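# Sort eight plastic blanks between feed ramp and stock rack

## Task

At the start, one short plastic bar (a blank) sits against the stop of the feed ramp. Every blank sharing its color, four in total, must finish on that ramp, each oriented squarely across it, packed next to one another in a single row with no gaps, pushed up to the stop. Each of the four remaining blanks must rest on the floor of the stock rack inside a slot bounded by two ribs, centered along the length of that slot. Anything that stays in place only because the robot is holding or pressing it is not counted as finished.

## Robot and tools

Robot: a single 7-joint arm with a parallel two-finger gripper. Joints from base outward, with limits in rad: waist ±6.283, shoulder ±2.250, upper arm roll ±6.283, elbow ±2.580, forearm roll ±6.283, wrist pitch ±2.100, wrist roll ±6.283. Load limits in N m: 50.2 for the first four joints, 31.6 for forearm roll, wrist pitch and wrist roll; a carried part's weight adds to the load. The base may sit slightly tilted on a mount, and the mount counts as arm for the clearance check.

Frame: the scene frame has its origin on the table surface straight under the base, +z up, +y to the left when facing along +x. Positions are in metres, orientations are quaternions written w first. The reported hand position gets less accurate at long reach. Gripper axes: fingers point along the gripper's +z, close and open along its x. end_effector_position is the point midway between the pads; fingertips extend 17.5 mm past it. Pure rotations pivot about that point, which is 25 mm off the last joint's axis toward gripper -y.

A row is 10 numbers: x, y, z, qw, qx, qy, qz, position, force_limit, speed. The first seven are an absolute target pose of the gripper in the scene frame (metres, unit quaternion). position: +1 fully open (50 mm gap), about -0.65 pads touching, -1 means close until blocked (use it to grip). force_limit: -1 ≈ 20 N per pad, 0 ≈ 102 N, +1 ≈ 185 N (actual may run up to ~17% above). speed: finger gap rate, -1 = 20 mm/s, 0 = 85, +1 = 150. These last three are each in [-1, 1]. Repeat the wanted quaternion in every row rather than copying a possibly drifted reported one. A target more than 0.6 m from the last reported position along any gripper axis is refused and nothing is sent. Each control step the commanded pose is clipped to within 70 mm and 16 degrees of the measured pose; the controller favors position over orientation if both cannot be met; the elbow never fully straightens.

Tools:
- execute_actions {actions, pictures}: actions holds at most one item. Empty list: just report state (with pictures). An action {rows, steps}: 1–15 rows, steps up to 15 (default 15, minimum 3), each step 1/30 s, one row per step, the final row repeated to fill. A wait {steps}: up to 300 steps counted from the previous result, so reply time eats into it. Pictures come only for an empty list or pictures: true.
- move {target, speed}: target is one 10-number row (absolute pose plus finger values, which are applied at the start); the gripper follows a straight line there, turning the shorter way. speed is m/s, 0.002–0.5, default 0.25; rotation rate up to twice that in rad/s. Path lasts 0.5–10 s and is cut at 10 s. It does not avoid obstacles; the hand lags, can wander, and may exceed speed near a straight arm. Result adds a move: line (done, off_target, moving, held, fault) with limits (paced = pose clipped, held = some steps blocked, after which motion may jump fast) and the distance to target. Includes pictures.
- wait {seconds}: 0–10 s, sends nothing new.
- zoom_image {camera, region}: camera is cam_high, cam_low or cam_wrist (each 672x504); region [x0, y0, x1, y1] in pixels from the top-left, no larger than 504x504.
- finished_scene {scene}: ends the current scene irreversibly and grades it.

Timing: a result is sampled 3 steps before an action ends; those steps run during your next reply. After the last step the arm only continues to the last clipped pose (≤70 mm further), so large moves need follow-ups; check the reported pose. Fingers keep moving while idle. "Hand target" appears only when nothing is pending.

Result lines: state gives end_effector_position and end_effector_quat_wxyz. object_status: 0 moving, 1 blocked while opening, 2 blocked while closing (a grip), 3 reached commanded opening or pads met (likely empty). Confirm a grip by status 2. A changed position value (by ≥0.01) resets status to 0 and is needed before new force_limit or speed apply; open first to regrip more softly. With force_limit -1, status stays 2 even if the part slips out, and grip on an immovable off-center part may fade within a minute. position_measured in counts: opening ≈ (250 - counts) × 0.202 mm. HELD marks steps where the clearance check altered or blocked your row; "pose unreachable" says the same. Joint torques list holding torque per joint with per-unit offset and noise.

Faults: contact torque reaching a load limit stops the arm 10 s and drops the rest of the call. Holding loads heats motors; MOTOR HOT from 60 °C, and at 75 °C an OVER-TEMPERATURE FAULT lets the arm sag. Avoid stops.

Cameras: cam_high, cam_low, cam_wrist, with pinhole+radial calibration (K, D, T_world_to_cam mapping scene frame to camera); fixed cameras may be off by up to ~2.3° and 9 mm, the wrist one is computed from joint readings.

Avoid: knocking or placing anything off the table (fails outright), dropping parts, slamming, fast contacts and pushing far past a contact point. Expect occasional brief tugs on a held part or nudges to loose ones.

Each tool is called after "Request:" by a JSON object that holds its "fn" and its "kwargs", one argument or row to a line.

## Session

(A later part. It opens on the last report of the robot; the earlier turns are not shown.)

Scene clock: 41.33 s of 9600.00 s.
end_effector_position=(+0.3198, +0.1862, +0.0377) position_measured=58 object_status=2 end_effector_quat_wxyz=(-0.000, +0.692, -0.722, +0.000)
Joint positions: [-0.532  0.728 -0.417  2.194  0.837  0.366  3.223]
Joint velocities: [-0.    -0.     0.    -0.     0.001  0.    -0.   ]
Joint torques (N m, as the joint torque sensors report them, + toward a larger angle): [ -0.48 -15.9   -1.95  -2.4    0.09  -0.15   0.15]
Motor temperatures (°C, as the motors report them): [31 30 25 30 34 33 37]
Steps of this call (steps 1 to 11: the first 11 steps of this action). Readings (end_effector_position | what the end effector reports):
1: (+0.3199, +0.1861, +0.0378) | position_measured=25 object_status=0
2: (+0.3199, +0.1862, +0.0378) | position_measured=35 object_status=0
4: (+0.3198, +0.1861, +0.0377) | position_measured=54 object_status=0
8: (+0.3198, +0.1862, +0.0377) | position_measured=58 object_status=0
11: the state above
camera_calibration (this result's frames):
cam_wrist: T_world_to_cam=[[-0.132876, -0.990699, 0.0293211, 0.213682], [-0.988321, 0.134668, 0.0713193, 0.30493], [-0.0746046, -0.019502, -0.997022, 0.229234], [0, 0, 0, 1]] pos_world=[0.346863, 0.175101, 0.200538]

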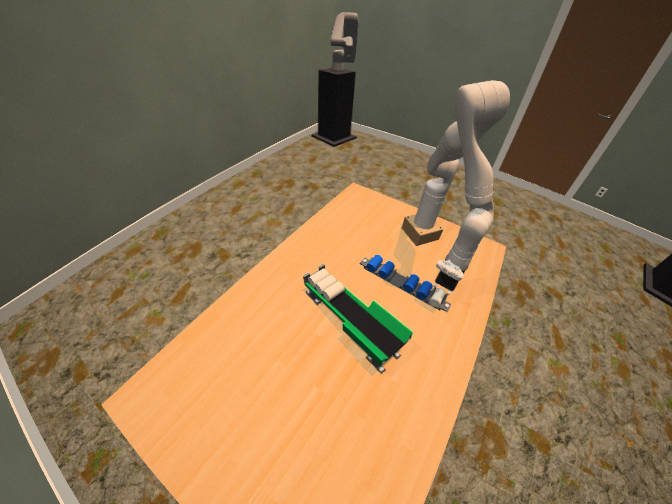

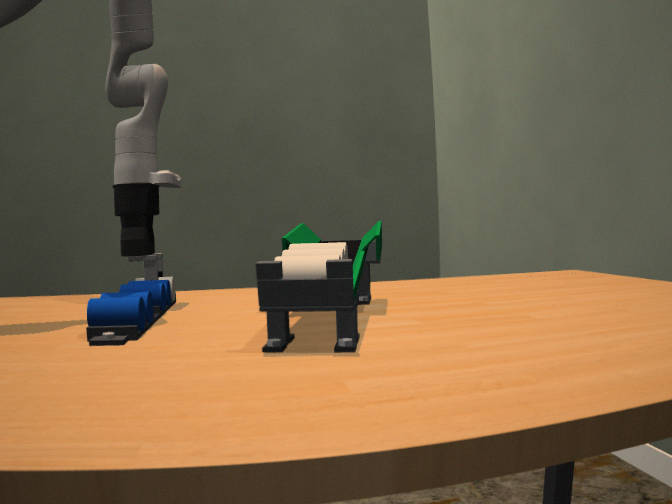

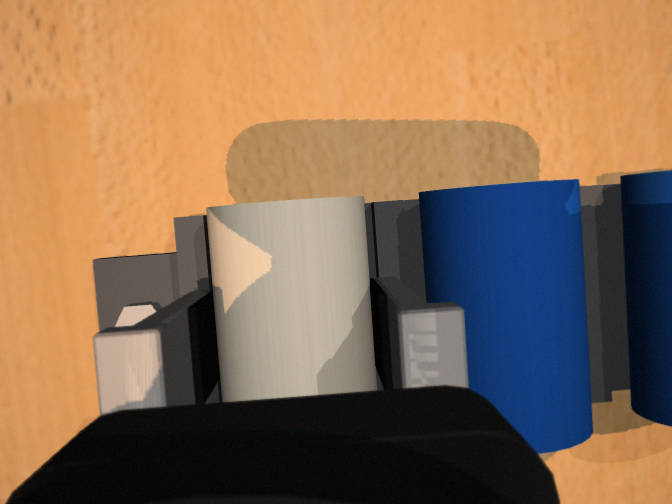

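Request:
{"fn": "move", "kwargs": {
  "target": [0.3197, 0.1862, 0.108, 0, -0.6921, 0.7218, 0, -1, -0.5, -0.4],
  "speed": 0.18
}}

Request:
{"fn": "move", "kwargs": {
  "target": [0.5628, -0.0700, 0.168, 0, -0.5948, 0.8039, 0, -1, -0.5, -0.4],
  "speed": 0.32
}}

Request:
{"fn": "move", "kwargs": {
  "target": [0.5628, -0.0700, 0.1025, 0, -0.5948, 0.8039, 0, -1, -0.5, -0.4],
  "speed": 0.11
}}

Scene clock: 42.53 s of 9600.00 s.
end_effector_position=(+0.3195, +0.1861, +0.1077) position_measured=58 object_status=2 end_effector_quat_wxyz=(+0.000, +0.692, -0.722, +0.000)
Joint positions: [-0.378  0.572 -0.622  2.157  0.61   0.577  3.428]
Joint velocities: [ 0.004 -0.002  0.    -0.001 -0.003 -0.     0.002]
Joint torques (N m, as the joint torque sensors report them, + toward a larger angle): [ -0.25 -14.23  -2.39  -4.52  -0.16  -0.16  -0.2 ]
Motor temperatures (°C, as the motors report them): [31 30 25 30 34 33 37]
Hand target: +0.320, +0.186, +0.108; +0.000, +0.692, -0.722, +0.000
Off your previous action's commanded pose: 0.000 m, 0 deg at its last step (step 3 of this call).
Off the commanded pose: 0.000 m, 0 deg.
Kept back: nothing.
move: done
camera_calibration (this result's frames):
cam_wrist: T_world_to_cam=[[-0.132641, -0.990707, 0.030087, 0.211414], [-0.988349, 0.134489, 0.0712621, 0.299711], [-0.0746462, -0.0202842, -0.997004, 0.299202], [0, 0, 0, 1]] pos_world=[0.346595, 0.175211, 0.270586]

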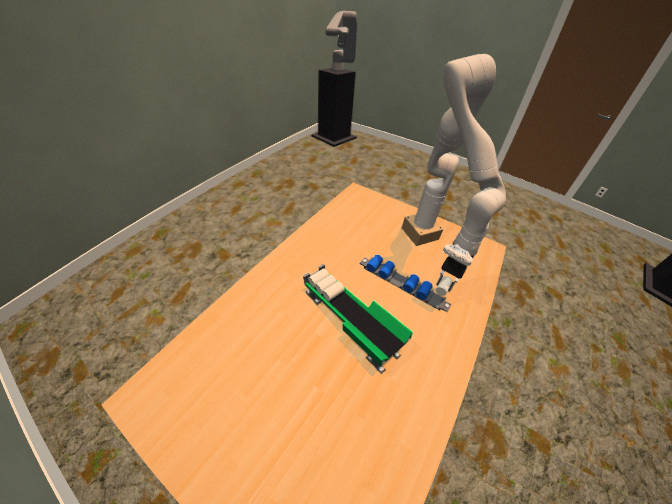

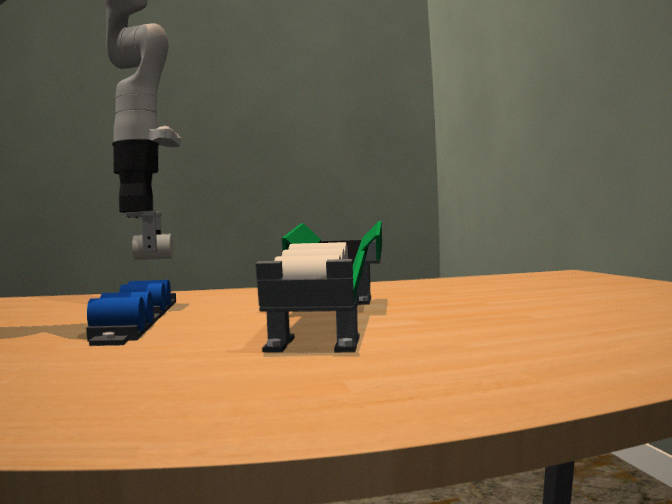

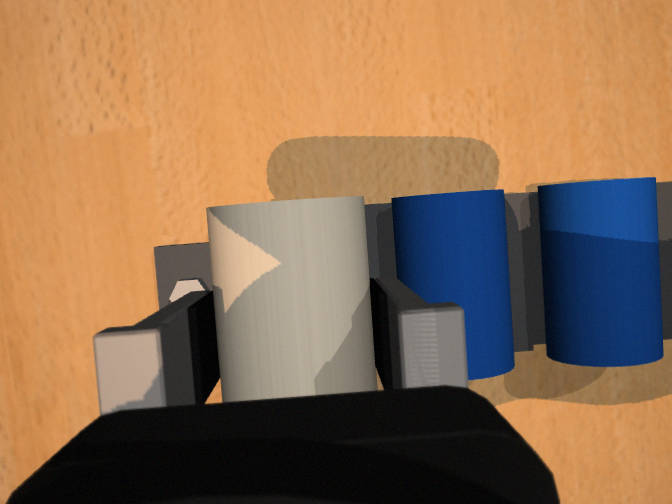

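Scene clock: 44.23 s of 9600.00 s.
end_effector_position=(+0.5621, -0.0699, +0.1688) position_measured=58 object_status=2 end_effector_quat_wxyz=(-0.002, -0.594, +0.804, -0.001)
Joint positions: [ 0.2    0.777 -0.589  1.415  0.449  1.08   4.153]
Joint velocities: [-0.002  0.011  0.001 -0.005 -0.002  0.004  0.002]
Joint torques (N m, as the joint torque sensors report them, + toward a larger angle): [  0.22 -21.83  -3.44  -8.28   0.33  -0.12  -0.2 ]
Motor temperatures (°C, as the motors report them): [31 30 25 30 34 33 37]
Hand target: +0.562, -0.070, +0.168; -0.002, -0.594, +0.804, -0.000
Off the commanded pose: 0.001 m, 0 deg.
Kept back: nothing.
move: done
camera_calibration (this result's frames):
cam_wrist: T_world_to_cam=[[-0.378977, -0.92483, 0.0326652, 0.130697], [-0.921998, 0.380372, 0.0723588, 0.549287], [-0.0793445, -0.00269495, -0.996844, 0.376835], [0, 0, 0, 1]] pos_world=[0.585873, -0.0870461, 0.33163]

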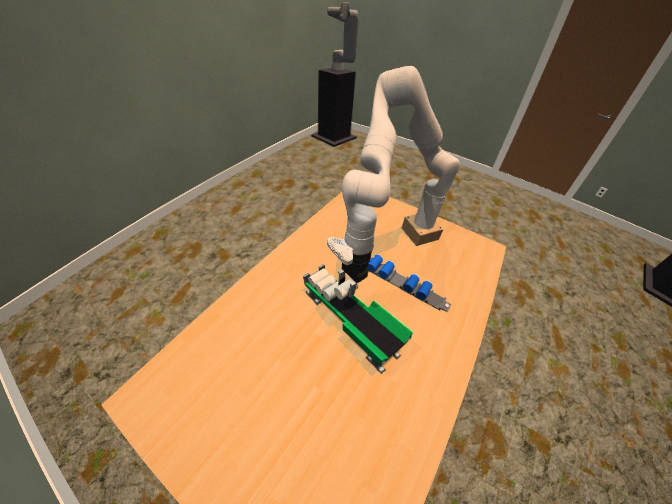

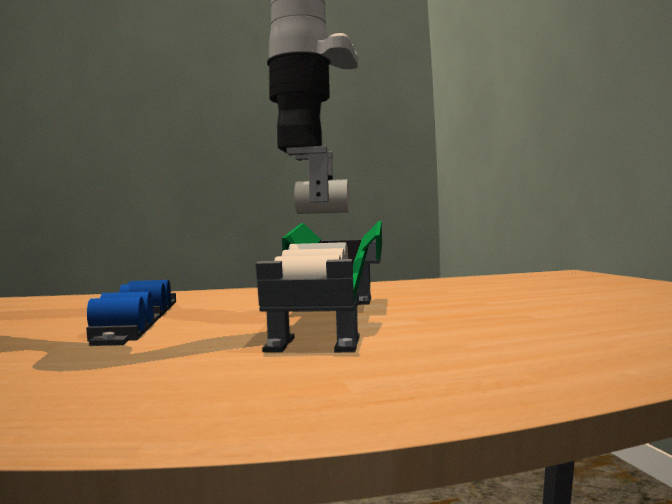

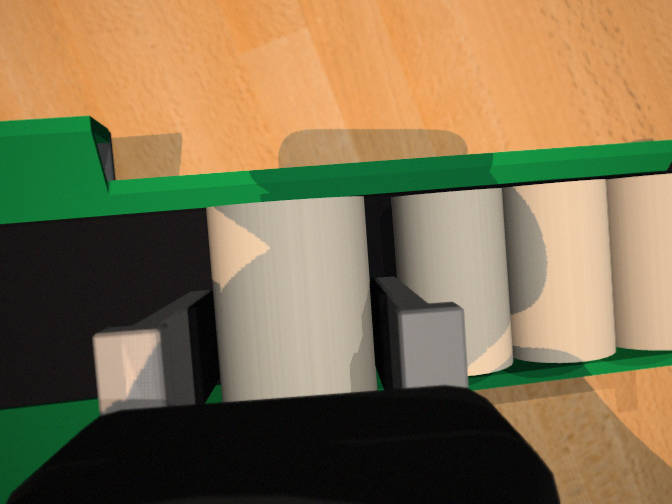

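Scene clock: 45.20 s of 9600.00 s.
end_effector_position=(+0.5629, -0.0701, +0.1027) position_measured=58 object_status=2 end_effector_quat_wxyz=(+0.000, -0.595, +0.804, -0.000)
Joint positions: [ 0.183  0.87  -0.55   1.472  0.505  0.936  4.113]
Joint velocities: [-0.001  0.003  0.    -0.001  0.001 -0.002 -0.001]
Joint torques (N m, as the joint torque sensors report them, + toward a larger angle): [ -0.52 -22.42  -3.43  -7.33   0.25  -0.15   0.03]
Motor temperatures (°C, as the motors report them): [31 31 25 30 34 33 37]
Hand target: +0.563, -0.070, +0.103; +0.000, -0.595, +0.804, +0.000
Off the commanded pose: 0.000 m, 0 deg.
Kept back: nothing.
move: done
camera_calibration (this result's frames):
cam_wrist: T_world_to_cam=[[-0.377758, -0.925447, 0.029092, 0.132673], [-0.922693, 0.378876, 0.0713464, 0.555259], [-0.0770496, 0.00010866, -0.997027, 0.309968], [0, 0, 0, 1]] pos_world=[0.586335, -0.0876262, 0.265571]

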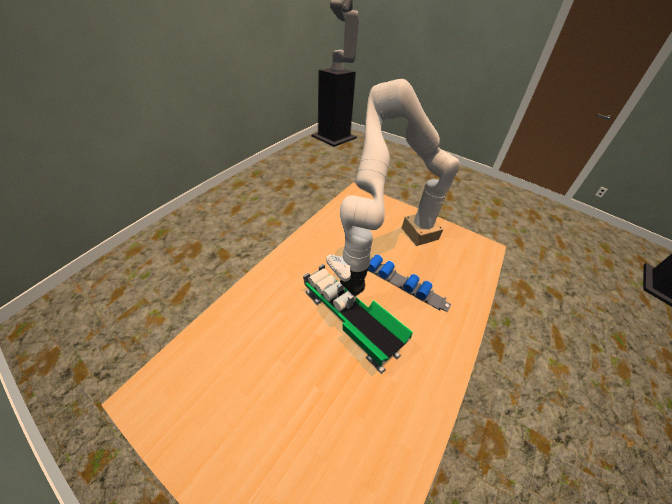

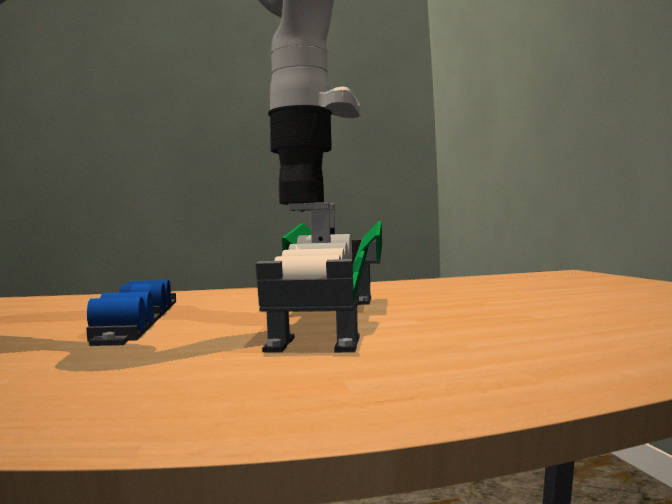

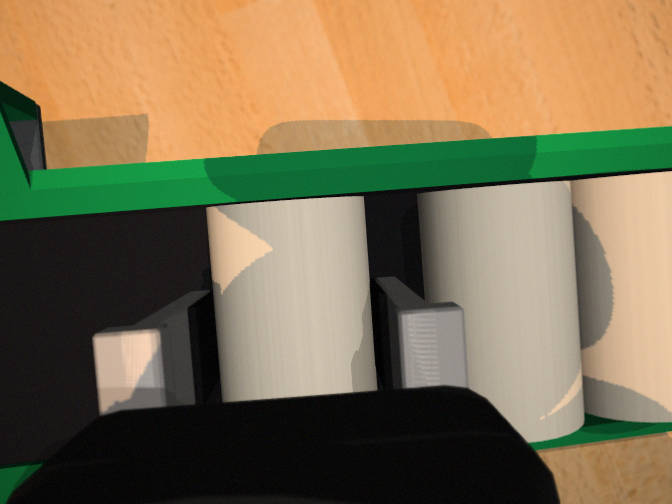

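Request:
{"fn": "execute_actions", "kwargs": {
  "actions": []
}}

Scene clock: 45.60 s of 9600.00 s.
end_effector_position=(+0.5629, -0.0700, +0.1026) position_measured=58 object_status=2 end_effector_quat_wxyz=(+0.000, -0.595, +0.804, +0.000)
Joint positions: [ 0.183  0.87  -0.55   1.472  0.505  0.936  4.113]
Joint velocities: [-0. -0. -0. -0.  0.  0. -0.]
Joint torques (N m, as the joint torque sensors report them, + toward a larger angle): [ -0.2  -22.62  -3.38  -7.31   0.24  -0.16   0.04]
Motor temperatures (°C, as the motors report them): [31 31 25 30 34 33 37]
Hand target: +0.563, -0.070, +0.103; +0.000, -0.595, +0.804, +0.000
Off the commanded pose: 0.000 m, 0 deg.
Kept back: nothing.
Steps of this call (steps 1 to 12: nothing new was sent). Readings (end_effector_position | what the end effector reports):
1: (+0.5629, -0.0701, +0.1027) | position_measured=58 object_status=2
2: (+0.5629, -0.0700, +0.1026) | position_measured=58 object_status=2
4: (+0.5629, -0.0700, +0.1026) | position_measured=58 object_status=2
8: (+0.5629, -0.0700, +0.1026) | position_measured=58 object_status=2
12: the state above
camera_calibration (this result's frames):
cam_wrist: T_world_to_cam=[[-0.377634, -0.925498, 0.0290824, 0.132685], [-0.922729, 0.378752, 0.0715385, 0.555204], [-0.0772238, 0.000180173, -0.997014, 0.309915], [0, 0, 0, 1]] pos_world=[0.586342, -0.0875411, 0.265413]

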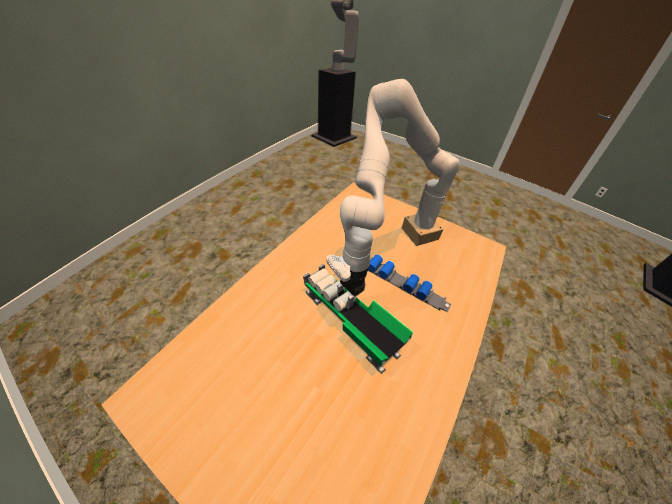

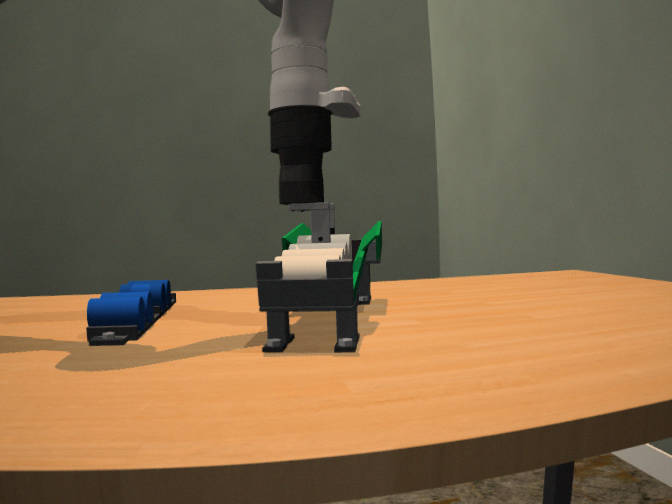

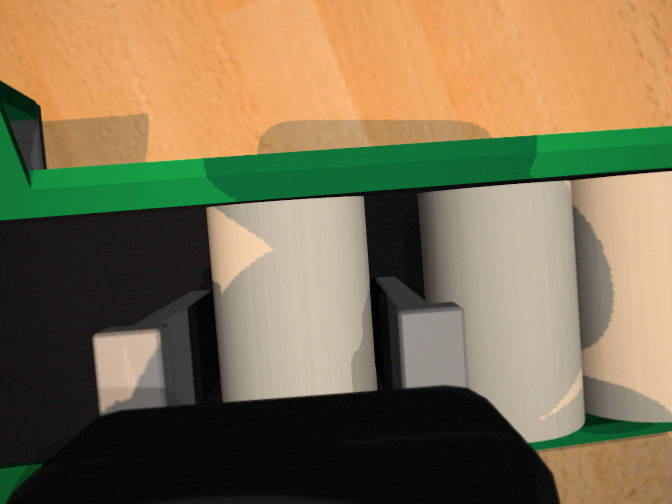

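Request:
{"fn": "execute_actions", "kwargs": {
  "actions": [
    {"rows": [[0.5628,-0.0700,0.1020,0,-0.5948,0.8039,0,-1,-0.5,-0.4],[0.5628,-0.0700,0.1014,0,-0.5948,0.8039,0,-1,-0.5,-0.4],[0.5628,-0.0700,0.1009,0,-0.5948,0.8039,0,-1,-0.5,-0.4],[0.5628,-0.0700,0.1007,0,-0.5948,0.8039,0,-1,-0.5,-0.4],[0.5628,-0.0700,0.1007,0,-0.5948,0.8039,0,-1,-0.5,-0.4],[0.5628,-0.0700,0.1007,0,-0.5948,0.8039,0,-1,-0.5,-0.4],[0.5628,-0.0700,0.1007,0,-0.5948,0.8039,0,-1,-0.5,-0.4],[0.5628,-0.0700,0.1007,0,-0.5948,0.8039,0,1,-0.5,-0.6]], "steps": 15}
  ]
}}

Request:
{"fn": "move", "kwargs": {
  "target": [0.5621,-0.0723,0.145,0,-0.5948,0.8039,0,1,-0.5,-0.6],
  "speed": 0.08
}}

Scene clock: 46.20 s of 9600.00 s.
end_effector_position=(+0.5629, -0.0701, +0.1008) position_measured=23 object_status=0 end_effector_quat_wxyz=(+0.000, -0.595, +0.804, -0.000)
Joint positions: [ 0.182  0.872 -0.549  1.473  0.507  0.932  4.111]
Joint velocities: [-0.     0.002  0.001 -0.    -0.002 -0.001 -0.   ]
Joint torques (N m, as the joint torque sensors report them, + toward a larger angle): [ -0.38 -22.51  -3.47  -6.75   0.17  -0.03   0.09]
Motor temperatures (°C, as the motors report them): [31 31 25 30 34 33 37]
Steps of this call (steps 1 to 6: nothing new was sent; steps 7 to 18: the first 12 steps of this action). Readings (end_effector_position | what the end effector reports):
7: (+0.5629, -0.0700, +0.1025) | position_measured=58 object_status=2
8: (+0.5629, -0.0699, +0.1022) | position_measured=58 object_status=2
10: (+0.5628, -0.0699, +0.1015) | position_measured=58 object_status=2
14: (+0.5629, -0.0700, +0.1011) | position_measured=53 object_status=0
18: the state above

Scene clock: 47.40 s of 9600.00 s.
end_effector_position=(+0.5620, -0.0722, +0.1449) position_measured=3 object_status=3 end_effector_quat_wxyz=(-0.000, -0.595, +0.804, +0.000)
Joint positions: [ 0.201  0.809 -0.578  1.441  0.468  1.024  4.144]
Joint velocities: [ 0.001 -0.002  0.    -0.    -0.002  0.     0.001]
Joint torques (N m, as the joint torque sensors report them, + toward a larger angle): [ -0.01 -21.67  -3.47  -7.63   0.21  -0.06   0.01]
Motor temperatures (°C, as the motors report them): [31 31 25 30 34 33 37]
Hand target: +0.562, -0.072, +0.145; -0.000, -0.595, +0.804, -0.000
Off your previous action's commanded pose: 0.000 m, 0 deg at its last step (step 3 of this call).
Off the commanded pose: 0.000 m, 0 deg.
Kept back: nothing.
move: done
camera_calibration (this result's frames):
cam_wrist: T_world_to_cam=[[-0.378391, -0.925175, 0.0295096, 0.129429], [-0.922398, 0.37954, 0.071629, 0.552075], [-0.0774694, -0.000115833, -0.996995, 0.352131], [0, 0, 0, 1]] pos_world=[0.585487, -0.0897491, 0.307709]

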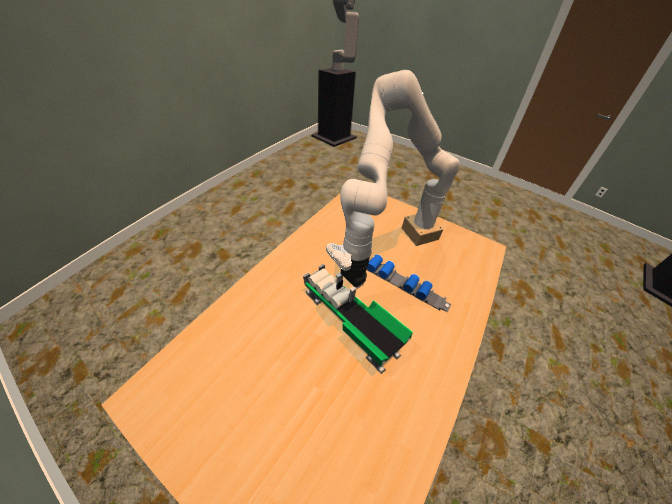

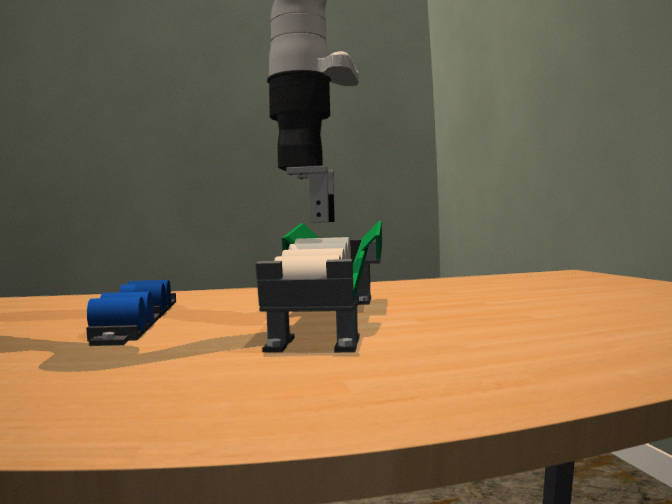

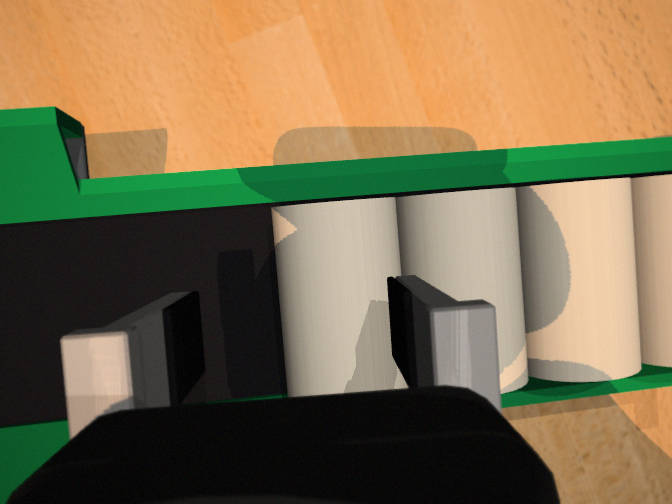

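Request:
{"fn": "zoom_image", "kwargs": {
  "camera": "cam_high",
  "region": [290, 240, 460, 340]
}}

Region (290, 240, 460, 340) of cam_high's 672x504 image, scaled by 2.965, with more detail than that image has; it fills the top 296 rows of this view, and the rest is white.

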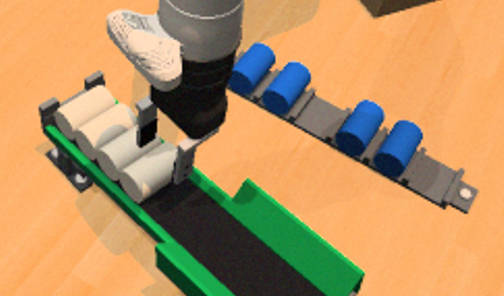

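Request:
{"fn": "finished_scene", "kwargs": {
  "scene": 1
}}

The scene is finished: the task was done.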